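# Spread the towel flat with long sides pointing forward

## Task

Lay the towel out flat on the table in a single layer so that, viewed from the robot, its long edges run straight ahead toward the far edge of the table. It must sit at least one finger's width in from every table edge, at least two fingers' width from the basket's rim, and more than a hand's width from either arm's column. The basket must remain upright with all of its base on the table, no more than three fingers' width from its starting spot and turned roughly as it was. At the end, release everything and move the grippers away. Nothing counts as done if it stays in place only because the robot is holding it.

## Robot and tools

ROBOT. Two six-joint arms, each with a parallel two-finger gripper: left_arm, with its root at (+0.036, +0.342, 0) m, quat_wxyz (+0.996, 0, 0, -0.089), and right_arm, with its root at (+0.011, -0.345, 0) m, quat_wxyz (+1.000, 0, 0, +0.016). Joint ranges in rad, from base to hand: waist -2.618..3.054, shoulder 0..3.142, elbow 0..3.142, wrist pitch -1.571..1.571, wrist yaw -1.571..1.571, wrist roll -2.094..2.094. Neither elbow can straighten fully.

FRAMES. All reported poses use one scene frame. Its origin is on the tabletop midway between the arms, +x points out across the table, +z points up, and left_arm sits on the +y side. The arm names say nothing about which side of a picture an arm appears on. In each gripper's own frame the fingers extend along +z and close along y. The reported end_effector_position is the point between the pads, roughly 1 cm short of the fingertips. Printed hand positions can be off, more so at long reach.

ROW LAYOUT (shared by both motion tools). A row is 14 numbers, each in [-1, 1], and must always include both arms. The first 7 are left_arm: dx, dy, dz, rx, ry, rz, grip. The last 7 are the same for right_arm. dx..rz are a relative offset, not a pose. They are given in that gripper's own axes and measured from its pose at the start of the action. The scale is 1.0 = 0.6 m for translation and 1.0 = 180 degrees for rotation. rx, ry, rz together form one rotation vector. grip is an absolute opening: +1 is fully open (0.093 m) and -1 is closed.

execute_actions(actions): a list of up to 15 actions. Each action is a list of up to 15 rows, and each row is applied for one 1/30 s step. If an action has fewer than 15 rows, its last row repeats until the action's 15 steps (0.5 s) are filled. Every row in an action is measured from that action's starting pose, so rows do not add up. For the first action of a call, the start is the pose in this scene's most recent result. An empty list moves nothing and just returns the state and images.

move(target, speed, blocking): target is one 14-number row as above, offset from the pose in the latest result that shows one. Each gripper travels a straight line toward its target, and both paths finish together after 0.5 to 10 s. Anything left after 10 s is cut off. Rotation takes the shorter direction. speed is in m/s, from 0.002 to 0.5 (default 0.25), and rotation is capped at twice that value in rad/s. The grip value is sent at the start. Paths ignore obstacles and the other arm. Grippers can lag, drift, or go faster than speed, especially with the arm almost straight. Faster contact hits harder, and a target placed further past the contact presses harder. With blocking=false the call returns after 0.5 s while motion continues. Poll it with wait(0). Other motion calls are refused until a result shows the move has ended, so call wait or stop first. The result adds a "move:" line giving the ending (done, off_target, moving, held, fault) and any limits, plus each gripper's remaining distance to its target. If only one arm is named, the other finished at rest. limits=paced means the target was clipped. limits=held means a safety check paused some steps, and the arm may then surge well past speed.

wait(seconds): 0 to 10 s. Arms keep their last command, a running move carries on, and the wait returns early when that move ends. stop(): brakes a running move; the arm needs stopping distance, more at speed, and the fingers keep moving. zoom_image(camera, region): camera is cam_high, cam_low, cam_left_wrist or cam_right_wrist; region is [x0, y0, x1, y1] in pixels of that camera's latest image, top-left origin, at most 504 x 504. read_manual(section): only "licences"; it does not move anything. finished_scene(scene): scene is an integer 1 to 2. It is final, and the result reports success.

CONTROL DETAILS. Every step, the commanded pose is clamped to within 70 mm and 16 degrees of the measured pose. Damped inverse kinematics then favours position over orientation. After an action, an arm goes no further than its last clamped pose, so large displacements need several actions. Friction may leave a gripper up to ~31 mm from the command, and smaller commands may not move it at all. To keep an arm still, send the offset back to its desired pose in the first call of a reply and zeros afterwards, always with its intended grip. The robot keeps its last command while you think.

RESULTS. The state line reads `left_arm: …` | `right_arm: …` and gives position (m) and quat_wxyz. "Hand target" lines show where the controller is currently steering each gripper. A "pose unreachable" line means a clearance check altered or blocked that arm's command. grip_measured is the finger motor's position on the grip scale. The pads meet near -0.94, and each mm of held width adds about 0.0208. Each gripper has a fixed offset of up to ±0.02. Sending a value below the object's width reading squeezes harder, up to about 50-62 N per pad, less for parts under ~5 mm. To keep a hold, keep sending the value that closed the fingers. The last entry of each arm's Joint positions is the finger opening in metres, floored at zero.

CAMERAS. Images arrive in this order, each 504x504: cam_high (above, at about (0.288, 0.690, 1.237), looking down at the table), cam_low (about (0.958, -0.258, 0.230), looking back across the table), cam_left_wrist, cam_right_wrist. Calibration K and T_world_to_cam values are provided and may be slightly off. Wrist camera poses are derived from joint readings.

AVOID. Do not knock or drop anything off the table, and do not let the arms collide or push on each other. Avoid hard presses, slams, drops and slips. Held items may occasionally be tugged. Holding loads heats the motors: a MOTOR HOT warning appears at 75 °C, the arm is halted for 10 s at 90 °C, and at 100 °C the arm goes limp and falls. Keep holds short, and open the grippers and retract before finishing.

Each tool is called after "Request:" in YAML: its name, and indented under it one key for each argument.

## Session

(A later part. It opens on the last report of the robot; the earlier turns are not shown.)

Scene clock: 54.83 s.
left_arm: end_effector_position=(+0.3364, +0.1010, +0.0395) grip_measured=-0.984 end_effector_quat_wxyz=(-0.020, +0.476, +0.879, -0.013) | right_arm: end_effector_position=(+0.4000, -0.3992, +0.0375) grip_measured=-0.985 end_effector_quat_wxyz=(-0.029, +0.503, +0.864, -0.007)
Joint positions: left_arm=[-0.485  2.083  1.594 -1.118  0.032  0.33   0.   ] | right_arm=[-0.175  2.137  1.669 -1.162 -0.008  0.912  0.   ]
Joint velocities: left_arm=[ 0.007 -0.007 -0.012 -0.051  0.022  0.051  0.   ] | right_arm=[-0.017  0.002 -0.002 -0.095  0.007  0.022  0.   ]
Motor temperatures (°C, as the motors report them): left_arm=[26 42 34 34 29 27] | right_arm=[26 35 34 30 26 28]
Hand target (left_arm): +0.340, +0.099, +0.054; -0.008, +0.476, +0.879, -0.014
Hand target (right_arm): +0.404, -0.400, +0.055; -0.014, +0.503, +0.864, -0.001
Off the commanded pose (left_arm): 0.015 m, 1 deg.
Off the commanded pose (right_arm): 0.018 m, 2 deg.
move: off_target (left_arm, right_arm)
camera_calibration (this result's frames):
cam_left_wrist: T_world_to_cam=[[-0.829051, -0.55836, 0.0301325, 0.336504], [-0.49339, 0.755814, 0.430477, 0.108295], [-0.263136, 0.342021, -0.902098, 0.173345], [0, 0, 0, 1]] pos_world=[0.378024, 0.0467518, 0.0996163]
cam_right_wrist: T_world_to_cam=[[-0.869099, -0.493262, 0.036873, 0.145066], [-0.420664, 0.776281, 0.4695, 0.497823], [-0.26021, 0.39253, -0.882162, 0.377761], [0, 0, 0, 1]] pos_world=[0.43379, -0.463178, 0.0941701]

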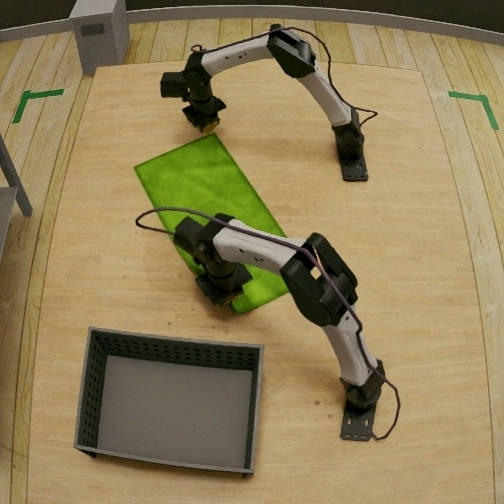

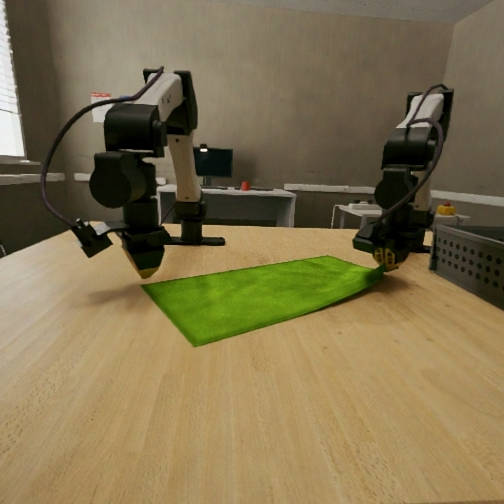

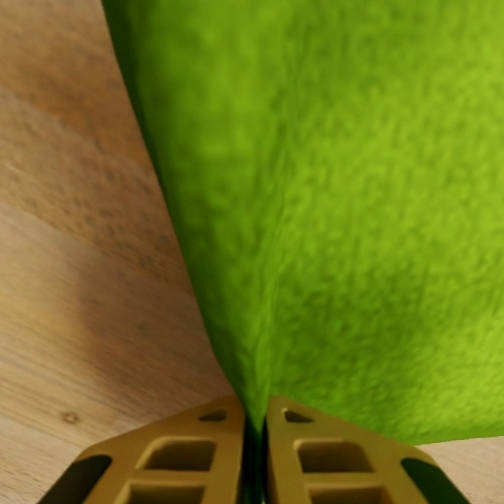

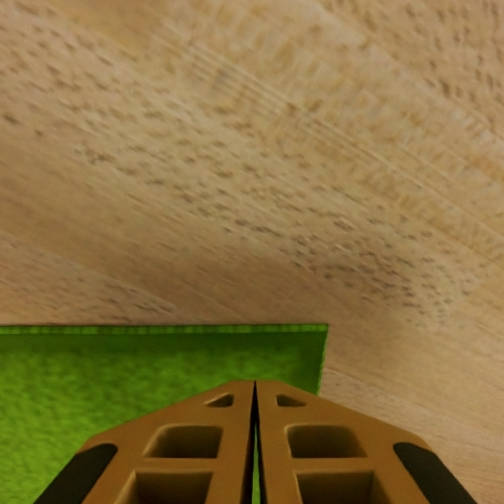

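Right missed: the towel slid toward the left arm. Retry 3 cm further in.

Request:
move:
  target: [0,0,0,0,0,0,-1,0.06,-0.01,-0.02,0,0,0,0.3]
  speed: 0.1

Request:
move:
  target: [0,0,0,0,0,0,-1,0,0,0.07,0,0,0,0.3]
  speed: 0.05

Request:
move:
  target: [0,0,0,0,0,0,-1,0,0,0,0,0,0,-1]

Request:
move:
  target: [0,0,0,0,0,0,-1,0,0,-0.06,0,0,0,-1]
  speed: 0.08

Scene clock: 61.13 s.
left_arm: end_effector_position=(+0.3361, +0.1012, +0.0395) grip_measured=-0.984 end_effector_quat_wxyz=(-0.021, +0.476, +0.879, -0.013) | right_arm: end_effector_position=(+0.3805, -0.3749, +0.0468) grip_measured=+0.298 end_effector_quat_wxyz=(-0.033, +0.501, +0.865, -0.011)
Joint positions: left_arm=[-0.485  2.083  1.594 -1.119  0.032  0.33   0.   ] | right_arm=[-0.118  2.052  1.576 -1.164 -0.009  0.965  0.06 ]
Joint velocities: left_arm=[-0.012 -0.007  0.002 -0.007  0.066  0.037  0.   ] | right_arm=[-0.012 -0.002  0.007  0.007 -0.007  0.007 -0.001]
Motor temperatures (°C, as the motors report them): left_arm=[26 43 35 33 29 27] | right_arm=[26 38 35 30 26 28]
Hand target (left_arm): +0.336, +0.101, +0.039; -0.020, +0.476, +0.879, -0.013
Hand target (right_arm): +0.377, -0.371, +0.051; -0.030, +0.503, +0.864, -0.007
Off the commanded pose (left_arm): 0.000 m, 0 deg.
Off the commanded pose (right_arm): 0.006 m, 1 deg.
move: done
camera_calibration (this result's frames):
cam_left_wrist: T_world_to_cam=[[-0.829024, -0.558382, 0.0304865, 0.336397], [-0.493001, 0.755511, 0.431455, 0.107915], [-0.263949, 0.342656, -0.901619, 0.173429], [0, 0, 0, 1]] pos_world=[0.377859, 0.0468801, 0.0995505]
cam_right_wrist: T_world_to_cam=[[-0.866568, -0.496899, 0.0463805, 0.136988], [-0.419336, 0.775375, 0.472177, 0.465422], [-0.270586, 0.389725, -0.880283, 0.374218], [0, 0, 0, 1]] pos_world=[0.415135, -0.438649, 0.103302]

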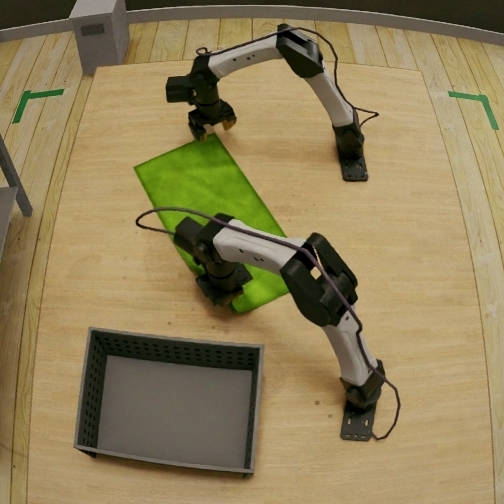

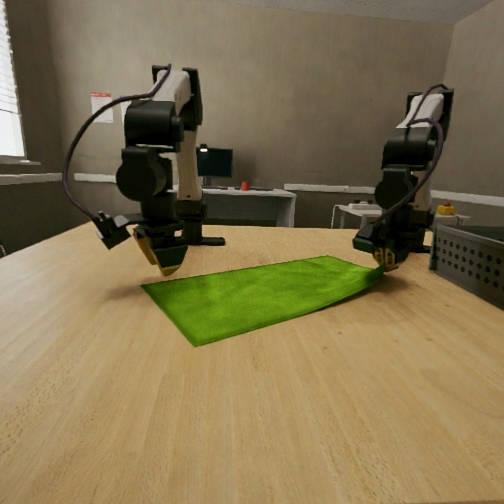

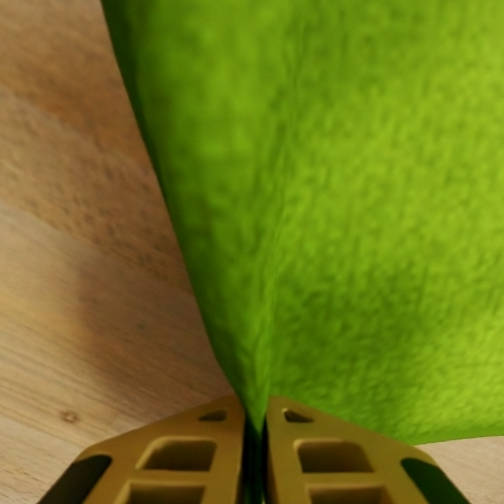

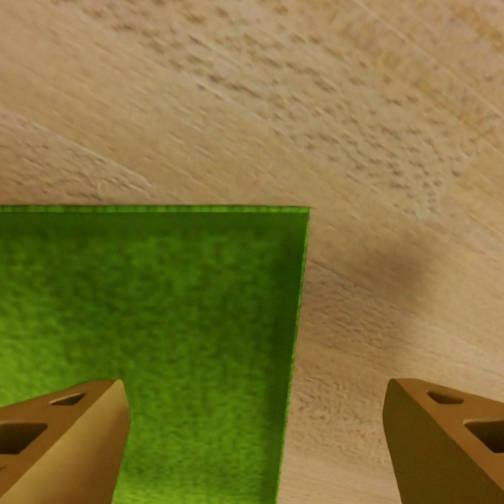

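Scene clock: 62.23 s.
left_arm: end_effector_position=(+0.3361, +0.1012, +0.0395) grip_measured=-0.984 end_effector_quat_wxyz=(-0.021, +0.476, +0.879, -0.013) | right_arm: end_effector_position=(+0.3777, -0.3746, +0.0185) grip_measured=+0.298 end_effector_quat_wxyz=(-0.030, +0.501, +0.865, -0.009)
Joint positions: left_arm=[-0.485  2.083  1.594 -1.119  0.032  0.33   0.   ] | right_arm=[-0.118  2.066  1.481 -1.047 -0.009  0.965  0.06 ]
Joint velocities: left_arm=[-0.002  0.007 -0.007 -0.037  0.007 -0.037  0.   ] | right_arm=[-0.002  0.007 -0.007  0.037  0.037  0.022  0.   ]
Motor temperatures (°C, as the motors report them): left_arm=[26 43 35 33 29 27] | right_arm=[26 38 35 30 26 28]
Hand target (left_arm): +0.336, +0.101, +0.039; -0.021, +0.476, +0.879, -0.013
Hand target (right_arm): +0.377, -0.375, +0.005; -0.033, +0.501, +0.865, -0.011
Off the commanded pose (left_arm): 0.000 m, 0 deg.
Off the commanded pose (right_arm): 0.014 m, 0 deg.
move: off_target (right_arm)
camera_calibration (this result's frames):
cam_left_wrist: T_world_to_cam=[[-0.829024, -0.558382, 0.0304865, 0.336397], [-0.493001, 0.755511, 0.431455, 0.107915], [-0.263949, 0.342656, -0.901619, 0.173429], [0, 0, 0, 1]] pos_world=[0.377859, 0.0468801, 0.0995505]
cam_right_wrist: T_world_to_cam=[[-0.866908, -0.496862, 0.039993, 0.136289], [-0.422727, 0.775328, 0.469222, 0.478631], [-0.264146, 0.389866, -0.882174, 0.346043], [0, 0, 0, 1]] pos_world=[0.411886, -0.43829, 0.0752354]

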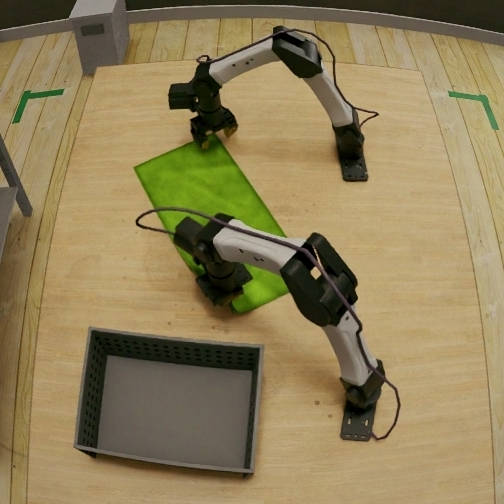

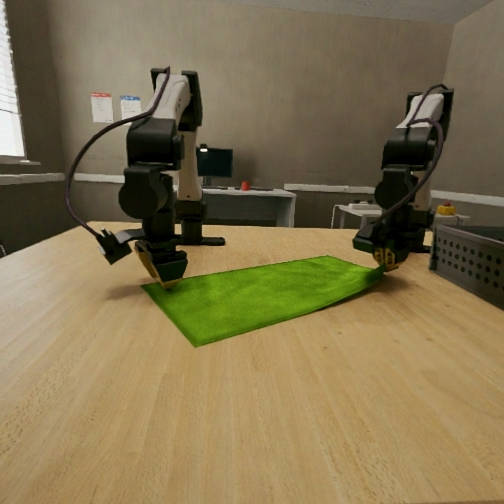

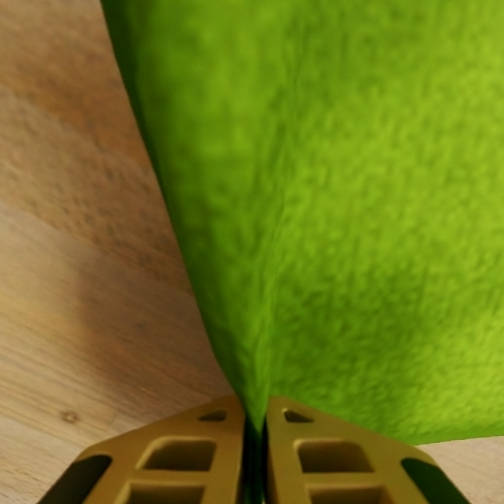

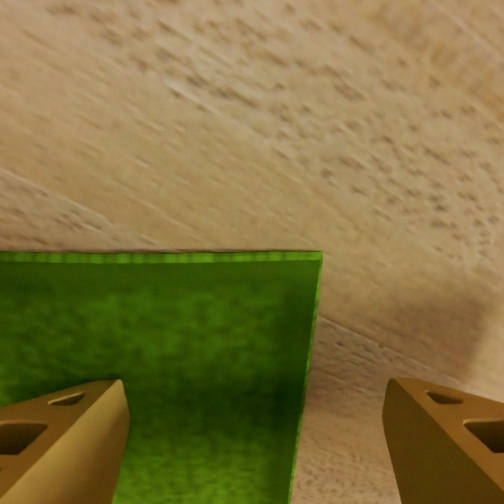

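Scene clock: 62.73 s.
left_arm: end_effector_position=(+0.3361, +0.1012, +0.0395) grip_measured=-0.984 end_effector_quat_wxyz=(-0.021, +0.476, +0.879, -0.013) | right_arm: end_effector_position=(+0.3787, -0.3738, +0.0185) grip_measured=-0.985 end_effector_quat_wxyz=(-0.029, +0.501, +0.865, -0.006)
Joint positions: left_arm=[-0.485  2.083  1.594 -1.119  0.032  0.33   0.   ] | right_arm=[-0.118  2.066  1.481 -1.043 -0.015  0.965  0.   ]
Joint velocities: left_arm=[-0.007  0.002  0.002  0.037  0.037  0.007  0.   ] | right_arm=[-0.012 -0.012 -0.002 -0.022 -0.022  0.022  0.   ]
Motor temperatures (°C, as the motors report them): left_arm=[26 43 35 33 29 27] | right_arm=[26 38 35 30 26 28]
Hand target (left_arm): +0.336, +0.101, +0.039; -0.021, +0.476, +0.879, -0.013
Hand target (right_arm): +0.378, -0.375, +0.019; -0.030, +0.501, +0.865, -0.009
Off the commanded pose (left_arm): 0.000 m, 0 deg.
Off the commanded pose (right_arm): 0.001 m, 0 deg.
move: done
camera_calibration (this result's frames):
cam_left_wrist: T_world_to_cam=[[-0.829024, -0.558382, 0.0304865, 0.336397], [-0.493001, 0.755511, 0.431455, 0.107915], [-0.263949, 0.342656, -0.901619, 0.173429], [0, 0, 0, 1]] pos_world=[0.377859, 0.0468801, 0.0995505]
cam_right_wrist: T_world_to_cam=[[-0.867222, -0.496772, 0.0338271, 0.137827], [-0.424482, 0.773115, 0.471283, 0.478239], [-0.260273, 0.394348, -0.881333, 0.346141], [0, 0, 0, 1]] pos_world=[0.412622, -0.437765, 0.0750176]

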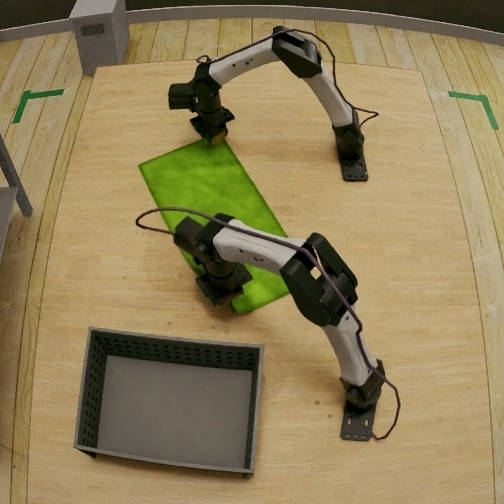

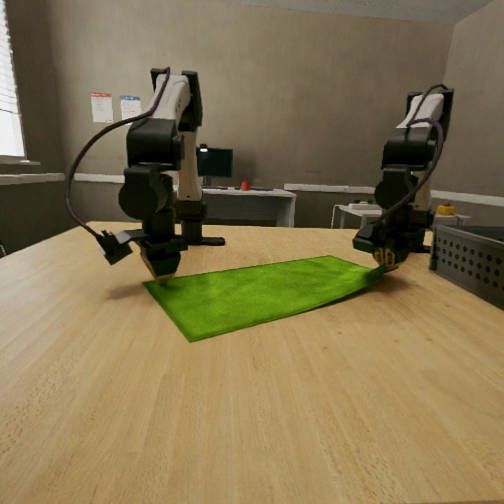

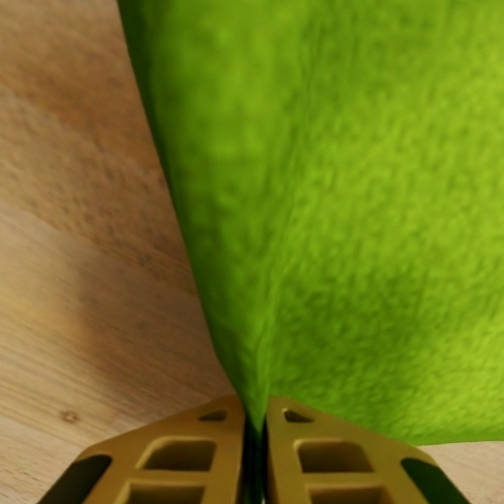

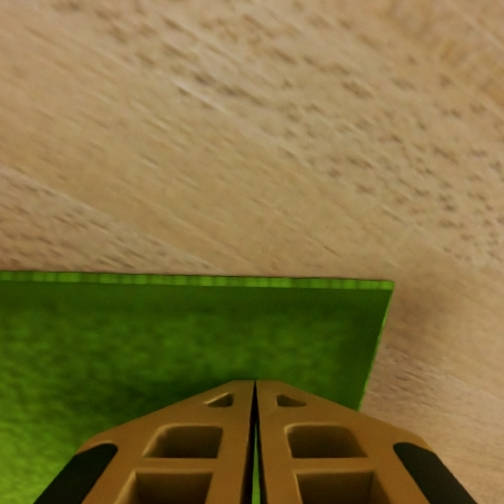

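Scene clock: 63.70 s.
left_arm: end_effector_position=(+0.3361, +0.1012, +0.0395) grip_measured=-0.984 end_effector_quat_wxyz=(-0.021, +0.476, +0.879, -0.013) | right_arm: end_effector_position=(+0.3766, -0.3736, +0.0379) grip_measured=-0.985 end_effector_quat_wxyz=(-0.044, +0.501, +0.864, -0.013)
Joint positions: left_arm=[-0.485  2.083  1.594 -1.119  0.032  0.33   0.   ] | right_arm=[-0.118  2.066  1.559 -1.154 -0.015  0.965  0.   ]
Joint velocities: left_arm=[ 0.007 -0.007 -0.027 -0.022 -0.081 -0.007  0.   ] | right_arm=[ 0.007  0.007 -0.002 -0.022 -0.037 -0.022  0.   ]
Motor temperatures (°C, as the motors report them): left_arm=[26 43 35 33 29 27] | right_arm=[26 38 35 30 26 28]
Hand target (left_arm): +0.336, +0.101, +0.039; -0.021, +0.476, +0.879, -0.013
Hand target (right_arm): +0.380, -0.374, +0.054; -0.029, +0.501, +0.865, -0.006
Off the commanded pose (left_arm): 0.000 m, 0 deg.
Off the commanded pose (right_arm): 0.017 m, 2 deg.
move: off_target (right_arm)
camera_calibration (this result's frames):
cam_left_wrist: T_world_to_cam=[[-0.829024, -0.558382, 0.0304865, 0.336397], [-0.493001, 0.755511, 0.431455, 0.107915], [-0.263949, 0.342656, -0.901619, 0.173429], [0, 0, 0, 1]] pos_world=[0.377859, 0.0468801, 0.0995505]
cam_right_wrist: T_world_to_cam=[[-0.865652, -0.496905, 0.0610861, 0.133785], [-0.408632, 0.771769, 0.48723, 0.461002], [-0.289252, 0.39681, -0.871135, 0.374076], [0, 0, 0, 1]] pos_world=[0.412393, -0.437746, 0.0930846]

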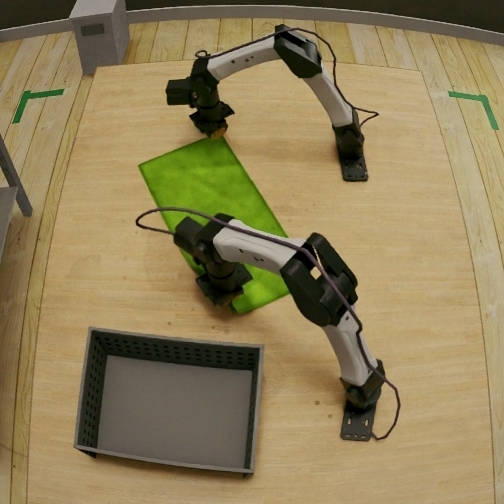

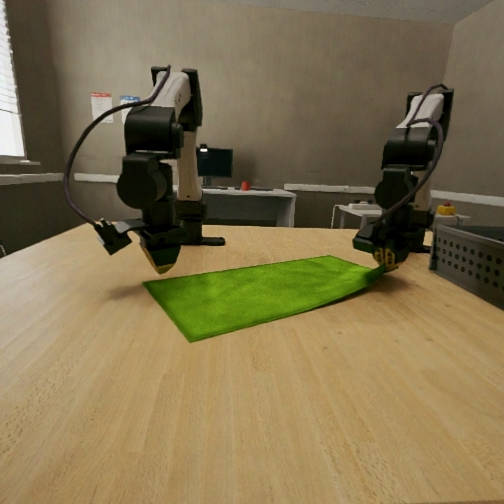

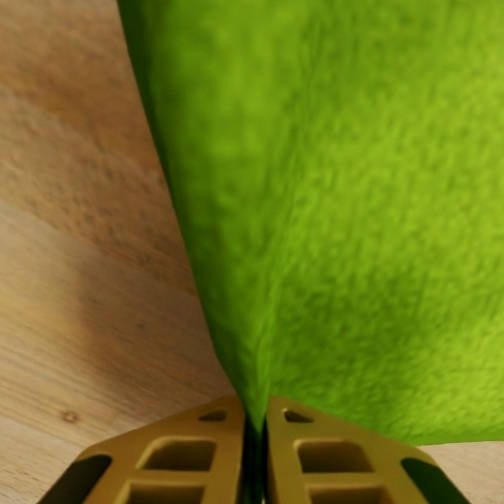

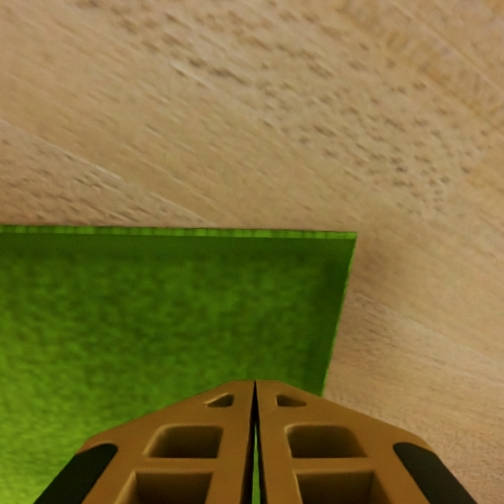

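Request:
move:
  target: [0,0,0,0,0,0,-1,-0.02,0.025,-0.02,-0.028,-0.02,0,0.3]
  speed: 0.1

Request:
move:
  target: [0,0,0,0,0,0,-1,0,0,0.075,0,0,0,0.3]
  speed: 0.05

Request:
move:
  target: [0,0,0,0,0,0,-1,0,0,0.01,0,0,0,-1]

Request:
move:
  target: [0,0,0,0,0,0,-1,0,0,-0.06,0,0,0,-1]
  speed: 0.08

Scene clock: 74.00 s.
left_arm: end_effector_position=(+0.3361, +0.1012, +0.0395) grip_measured=-0.984 end_effector_quat_wxyz=(-0.021, +0.476, +0.879, -0.013) | right_arm: end_effector_position=(+0.3901, -0.3747, +0.0370) grip_measured=+0.298 end_effector_quat_wxyz=(-0.019, +0.501, +0.865, -0.001)
Joint positions: left_arm=[-0.485  2.083  1.594 -1.119  0.032  0.33   0.   ] | right_arm=[-0.118  2.066  1.559 -1.098 -0.015  0.965  0.06 ]
Joint velocities: left_arm=[-0.022 -0.017  0.002  0.037 -0.066  0.007  0.   ] | right_arm=[ 0.017 -0.002 -0.007  0.037 -0.007 -0.051 -0.001]
Motor temperatures (°C, as the motors report them): left_arm=[26 43 35 33 29 27] | right_arm=[26 41 36 30 26 28]
Hand target (left_arm): +0.336, +0.101, +0.039; -0.021, +0.476, +0.879, -0.013
Hand target (right_arm): +0.396, -0.376, +0.048; +0.005, +0.501, +0.865, +0.010
Off the commanded pose (left_arm): 0.000 m, 0 deg.
Off the commanded pose (right_arm): 0.013 m, 3 deg.
move: off_target (right_arm)
camera_calibration (this result's frames):
cam_left_wrist: T_world_to_cam=[[-0.829024, -0.558382, 0.0304865, 0.336397], [-0.493001, 0.755511, 0.431455, 0.107915], [-0.263949, 0.342656, -0.901619, 0.173429], [0, 0, 0, 1]] pos_world=[0.377859, 0.0468801, 0.0995505]
cam_right_wrist: T_world_to_cam=[[-0.867778, -0.496725, 0.0150043, 0.147569], [-0.435102, 0.774018, 0.459982, 0.480003], [-0.240098, 0.392634, -0.887802, 0.357578], [0, 0, 0, 1]] pos_world=[0.422761, -0.438626, 0.0944512]

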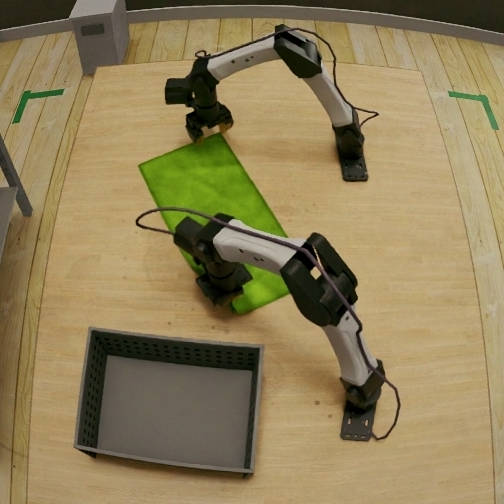

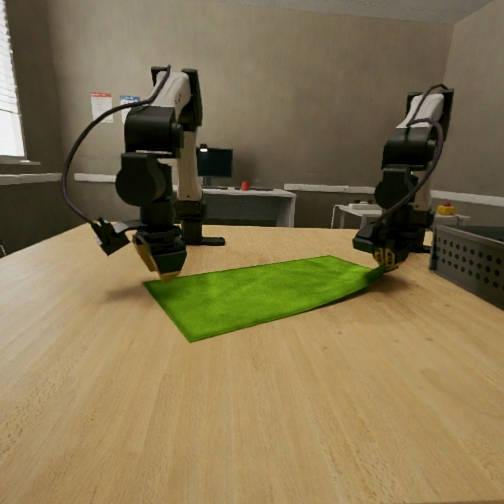

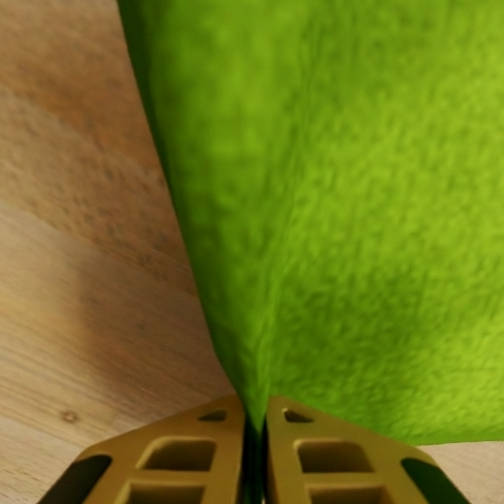

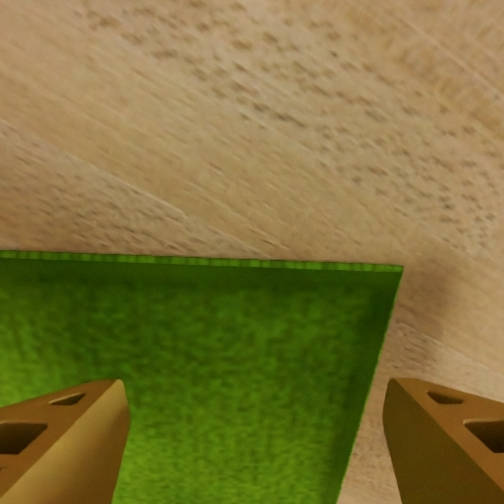

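Scene clock: 75.13 s.
left_arm: end_effector_position=(+0.3361, +0.1012, +0.0395) grip_measured=-0.984 end_effector_quat_wxyz=(-0.021, +0.476, +0.879, -0.013) | right_arm: end_effector_position=(+0.3897, -0.3744, +0.0168) grip_measured=+0.298 end_effector_quat_wxyz=(-0.013, +0.501, +0.865, +0.003)
Joint positions: left_arm=[-0.485  2.083  1.594 -1.119  0.032  0.33   0.   ] | right_arm=[-0.118  2.076  1.49  -1.006 -0.017  0.965  0.06 ]
Joint velocities: left_arm=[ 0.017 -0.002 -0.002 -0.007  0.007 -0.081  0.   ] | right_arm=[-0.002  0.022 -0.007 -0.066  0.007 -0.037 -0.001]
Motor temperatures (°C, as the motors report them): left_arm=[26 43 35 33 29 27] | right_arm=[26 41 36 30 26 28]
Hand target (left_arm): +0.336, +0.101, +0.039; -0.021, +0.476, +0.879, -0.013
Hand target (right_arm): +0.387, -0.374, -0.007; -0.019, +0.501, +0.865, -0.001
Off the commanded pose (left_arm): 0.000 m, 0 deg.
Off the commanded pose (right_arm): 0.025 m, 1 deg.
move: off_target (right_arm)
camera_calibration (this result's frames):
cam_left_wrist: T_world_to_cam=[[-0.829024, -0.558382, 0.0304865, 0.336397], [-0.493001, 0.755511, 0.431455, 0.107915], [-0.263949, 0.342656, -0.901619, 0.173429], [0, 0, 0, 1]] pos_world=[0.377859, 0.0468801, 0.0995505]
cam_right_wrist: T_world_to_cam=[[-0.867925, -0.496686, 0.00293619, 0.14797], [-0.441219, 0.773689, 0.454677, 0.491207], [-0.228103, 0.39333, -0.890651, 0.335007], [0, 0, 0, 1]] pos_world=[0.421573, -0.438315, 0.0745995]

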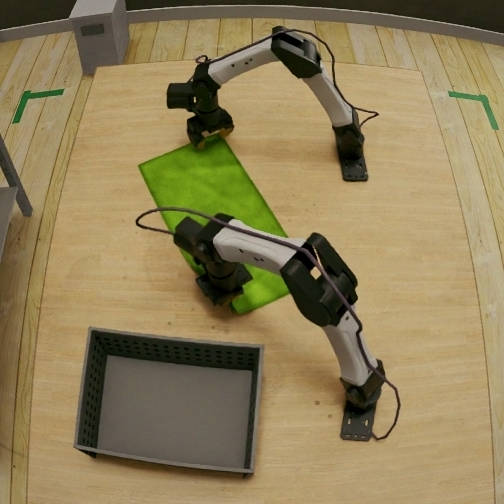

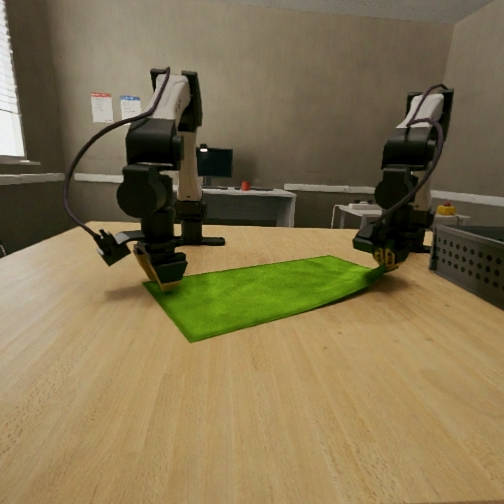

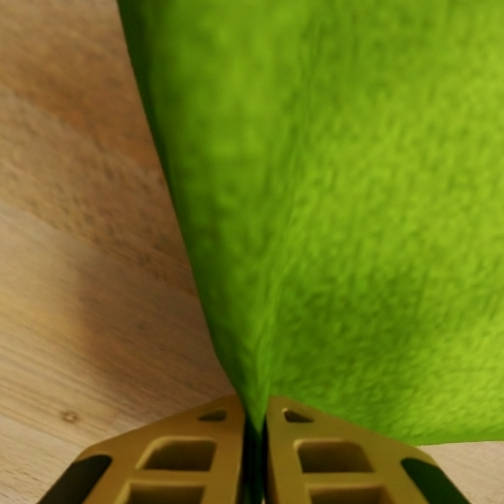

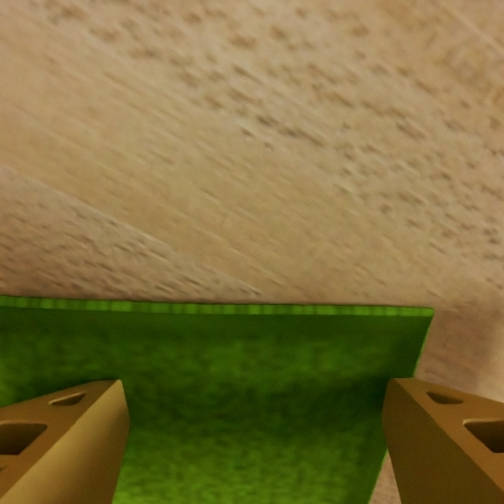

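Scene clock: 75.83 s.
left_arm: end_effector_position=(+0.3362, +0.1005, +0.0395) grip_measured=-0.984 end_effector_quat_wxyz=(-0.020, +0.476, +0.879, -0.014) | right_arm: end_effector_position=(+0.3920, -0.3721, +0.0174) grip_measured=-0.981 end_effector_quat_wxyz=(-0.012, +0.501, +0.865, +0.012)
Joint positions: left_arm=[-0.485  2.083  1.594 -1.117  0.035  0.33   0.   ] | right_arm=[-0.118  2.074  1.49  -0.998 -0.031  0.965  0.   ]
Joint velocities: left_arm=[-0.002 -0.007 -0.002  0.037  0.037  0.007  0.   ] | right_arm=[-0.002 -0.027  0.002 -0.066  0.022  0.022  0.   ]
Motor temperatures (°C, as the motors report them): left_arm=[26 43 35 33 29 27] | right_arm=[26 41 36 30 26 28]
Hand target (left_arm): +0.336, +0.101, +0.039; -0.021, +0.476, +0.879, -0.013
Hand target (right_arm): +0.389, -0.374, +0.011; -0.013, +0.501, +0.865, +0.003
Off the commanded pose (left_arm): 0.001 m, 0 deg.
Off the commanded pose (right_arm): 0.007 m, 1 deg.
move: done
camera_calibration (this result's frames):
cam_left_wrist: T_world_to_cam=[[-0.82895, -0.55836, 0.0327952, 0.335933], [-0.492923, 0.756996, 0.428934, 0.108384], [-0.264325, 0.3394, -0.90274, 0.174176], [0, 0, 0, 1]] pos_world=[0.377936, 0.0464104, 0.0997293]
cam_right_wrist: T_world_to_cam=[[-0.86799, -0.496402, -0.013364, 0.151525], [-0.445958, 0.767382, 0.460703, 0.489568], [-0.218438, 0.405845, -0.887454, 0.335946], [0, 0, 0, 1]] pos_world=[0.423232, -0.43681, 0.0746163]

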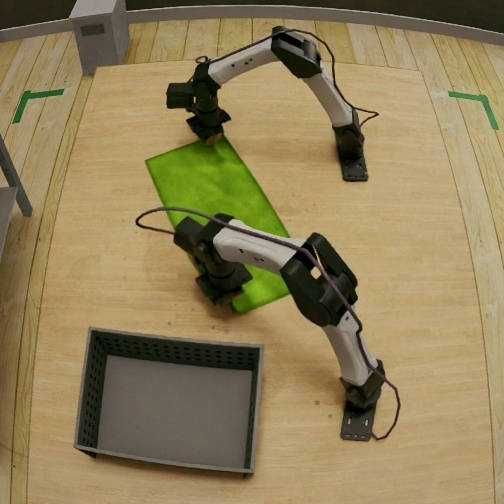

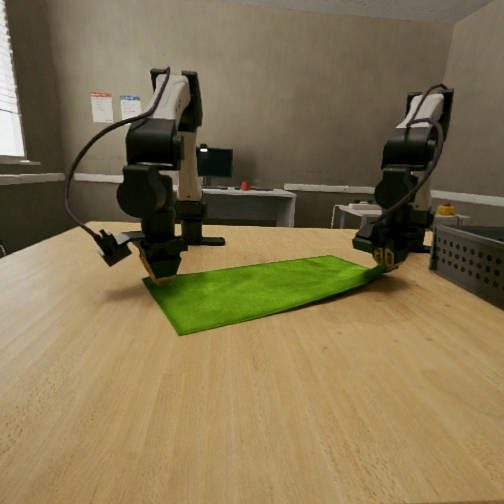

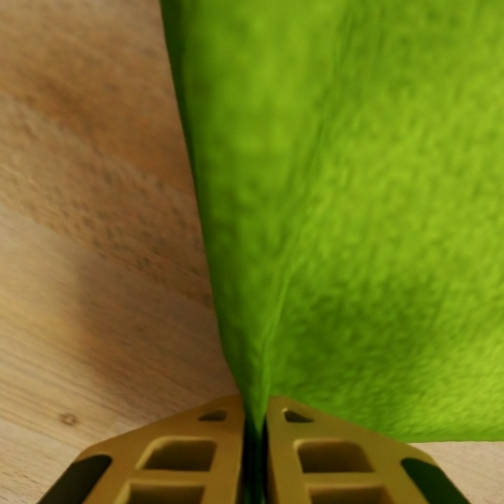

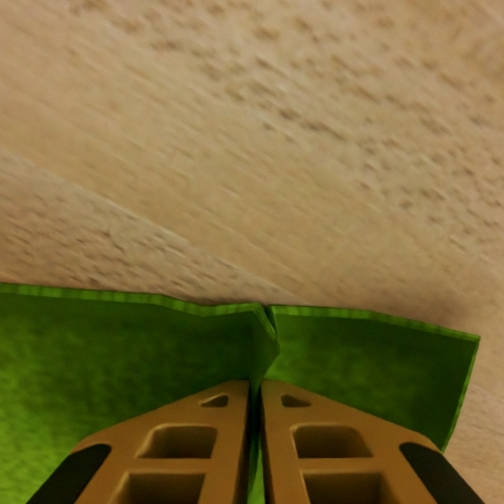

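Scene clock: 76.77 s.
left_arm: end_effector_position=(+0.3361, +0.1003, +0.0395) grip_measured=-0.984 end_effector_quat_wxyz=(-0.020, +0.476, +0.879, -0.015) | right_arm: end_effector_position=(+0.3882, -0.3703, +0.0377) grip_measured=-0.981 end_effector_quat_wxyz=(-0.028, +0.501, +0.865, +0.009)
Joint positions: left_arm=[-0.485  2.083  1.594 -1.117  0.036  0.33   0.   ] | right_arm=[-0.118  2.064  1.558 -1.107 -0.04   0.965  0.   ]
Joint velocities: left_arm=[ 0.012  0.007 -0.007 -0.051 -0.037 -0.037  0.   ] | right_arm=[-0.002  0.002 -0.007  0.007 -0.007 -0.022  0.   ]
Motor temperatures (°C, as the motors report them): left_arm=[26 43 35 33 29 27] | right_arm=[26 42 36 30 26 28]
Hand target (left_arm): +0.336, +0.101, +0.039; -0.020, +0.476, +0.879, -0.014
Hand target (right_arm): +0.392, -0.373, +0.053; -0.012, +0.501, +0.865, +0.012
Off the commanded pose (left_arm): 0.000 m, 0 deg.
Off the commanded pose (right_arm): 0.016 m, 2 deg.
move: off_target (right_arm)
camera_calibration (this result's frames):
cam_left_wrist: T_world_to_cam=[[-0.828915, -0.558355, 0.0337642, 0.335728], [-0.49278, 0.757463, 0.428273, 0.108449], [-0.264703, 0.338363, -0.903018, 0.17448], [0, 0, 0, 1]] pos_world=[0.377917, 0.0462718, 0.0997774]
cam_right_wrist: T_world_to_cam=[[-0.868193, -0.496172, 0.00730137, 0.14873], [-0.431602, 0.762306, 0.482297, 0.468878], [-0.244868, 0.415575, -0.875978, 0.365907], [0, 0, 0, 1]] pos_world=[0.421094, -0.435694, 0.0933026]

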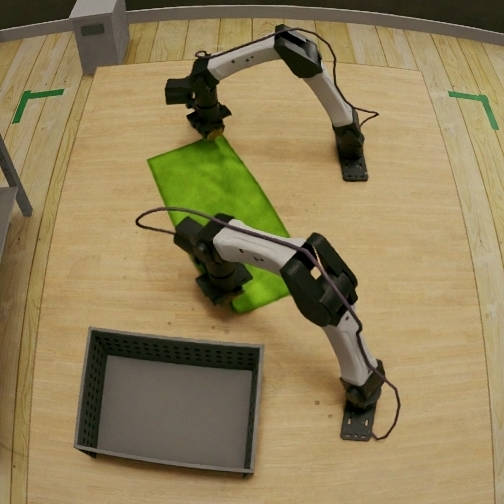

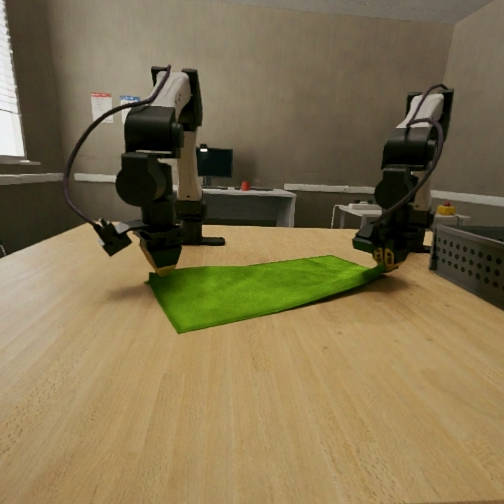

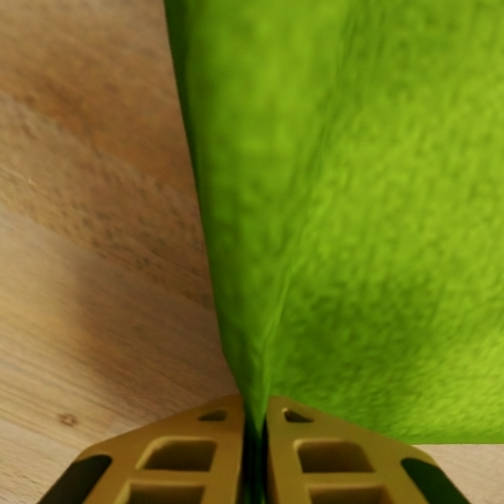

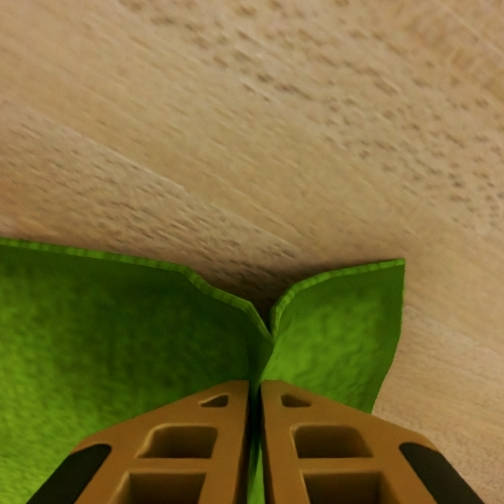

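Request:
move:
  target: [0.14,-0.183,0,0,0,-0.172,-1,0.069,0.226,0,0,0,-0.172,-1]
  speed: 0.1

Scene clock: 87.87 s.
left_arm: end_effector_position=(+0.2023, +0.1090, +0.0457) grip_measured=-0.984 end_effector_quat_wxyz=(-0.027, +0.227, +0.973, -0.005) | right_arm: end_effector_position=(+0.4823, -0.2668, +0.0379) grip_measured=-0.981 end_effector_quat_wxyz=(-0.022, +0.260, +0.965, +0.020)
Joint positions: left_arm=[-0.749  1.716  1.124 -1.014  0.043 -0.467  0.   ] | right_arm=[ 0.112  2.501  2.295 -1.39  -0.055  0.67   0.   ]
Joint velocities: left_arm=[-0.017 -0.017  0.007 -0.022  0.037 -0.095  0.   ] | right_arm=[ 0.017  0.002 -0.017 -0.081 -0.037  0.022  0.   ]
Motor temperatures (°C, as the motors report them): left_arm=[26 44 35 32 29 27] | right_arm=[26 44 37 30 26 28]
Hand target (left_arm): +0.197, +0.110, +0.047; -0.027, +0.224, +0.974, -0.011
Hand target (right_arm): +0.482, -0.265, +0.037; -0.026, +0.252, +0.967, +0.017
Off the commanded pose (left_arm): 0.004 m, 1 deg.
Off the commanded pose (right_arm): 0.003 m, 1 deg.
move: done
camera_calibration (this result's frames):
cam_left_wrist: T_world_to_cam=[[-0.430312, -0.902624, 0.0101319, 0.187374], [-0.802043, 0.387463, 0.454532, 0.134952], [-0.414197, 0.187464, -0.890673, 0.187873], [0, 0, 0, 1]] pos_world=[0.266683, 0.0816194, 0.104094]
cam_right_wrist: T_world_to_cam=[[-0.503184, -0.863554, -0.0328696, 0.00923417], [-0.766236, 0.428244, 0.479051, 0.502896], [-0.39961, 0.266237, -0.877171, 0.380948], [0, 0, 0, 1]] pos_world=[0.542214, -0.30881, 0.0935476]

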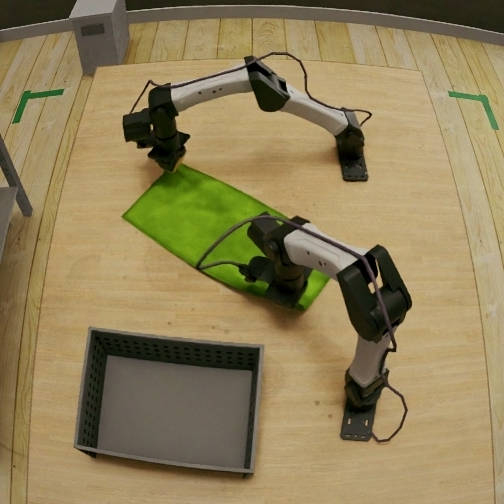

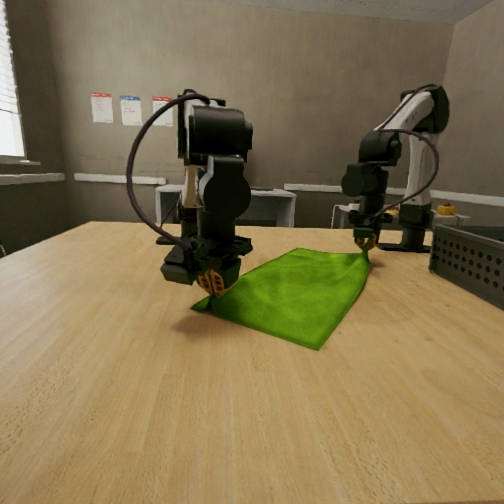

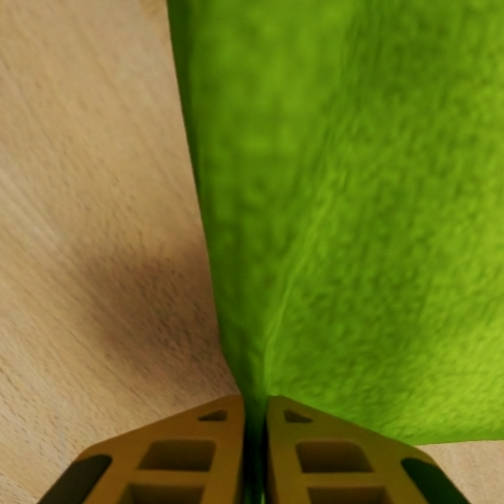

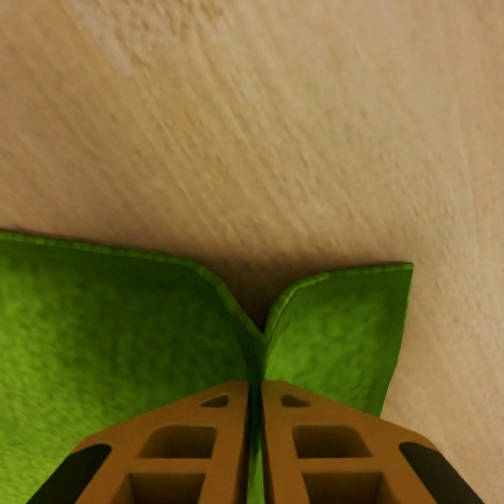

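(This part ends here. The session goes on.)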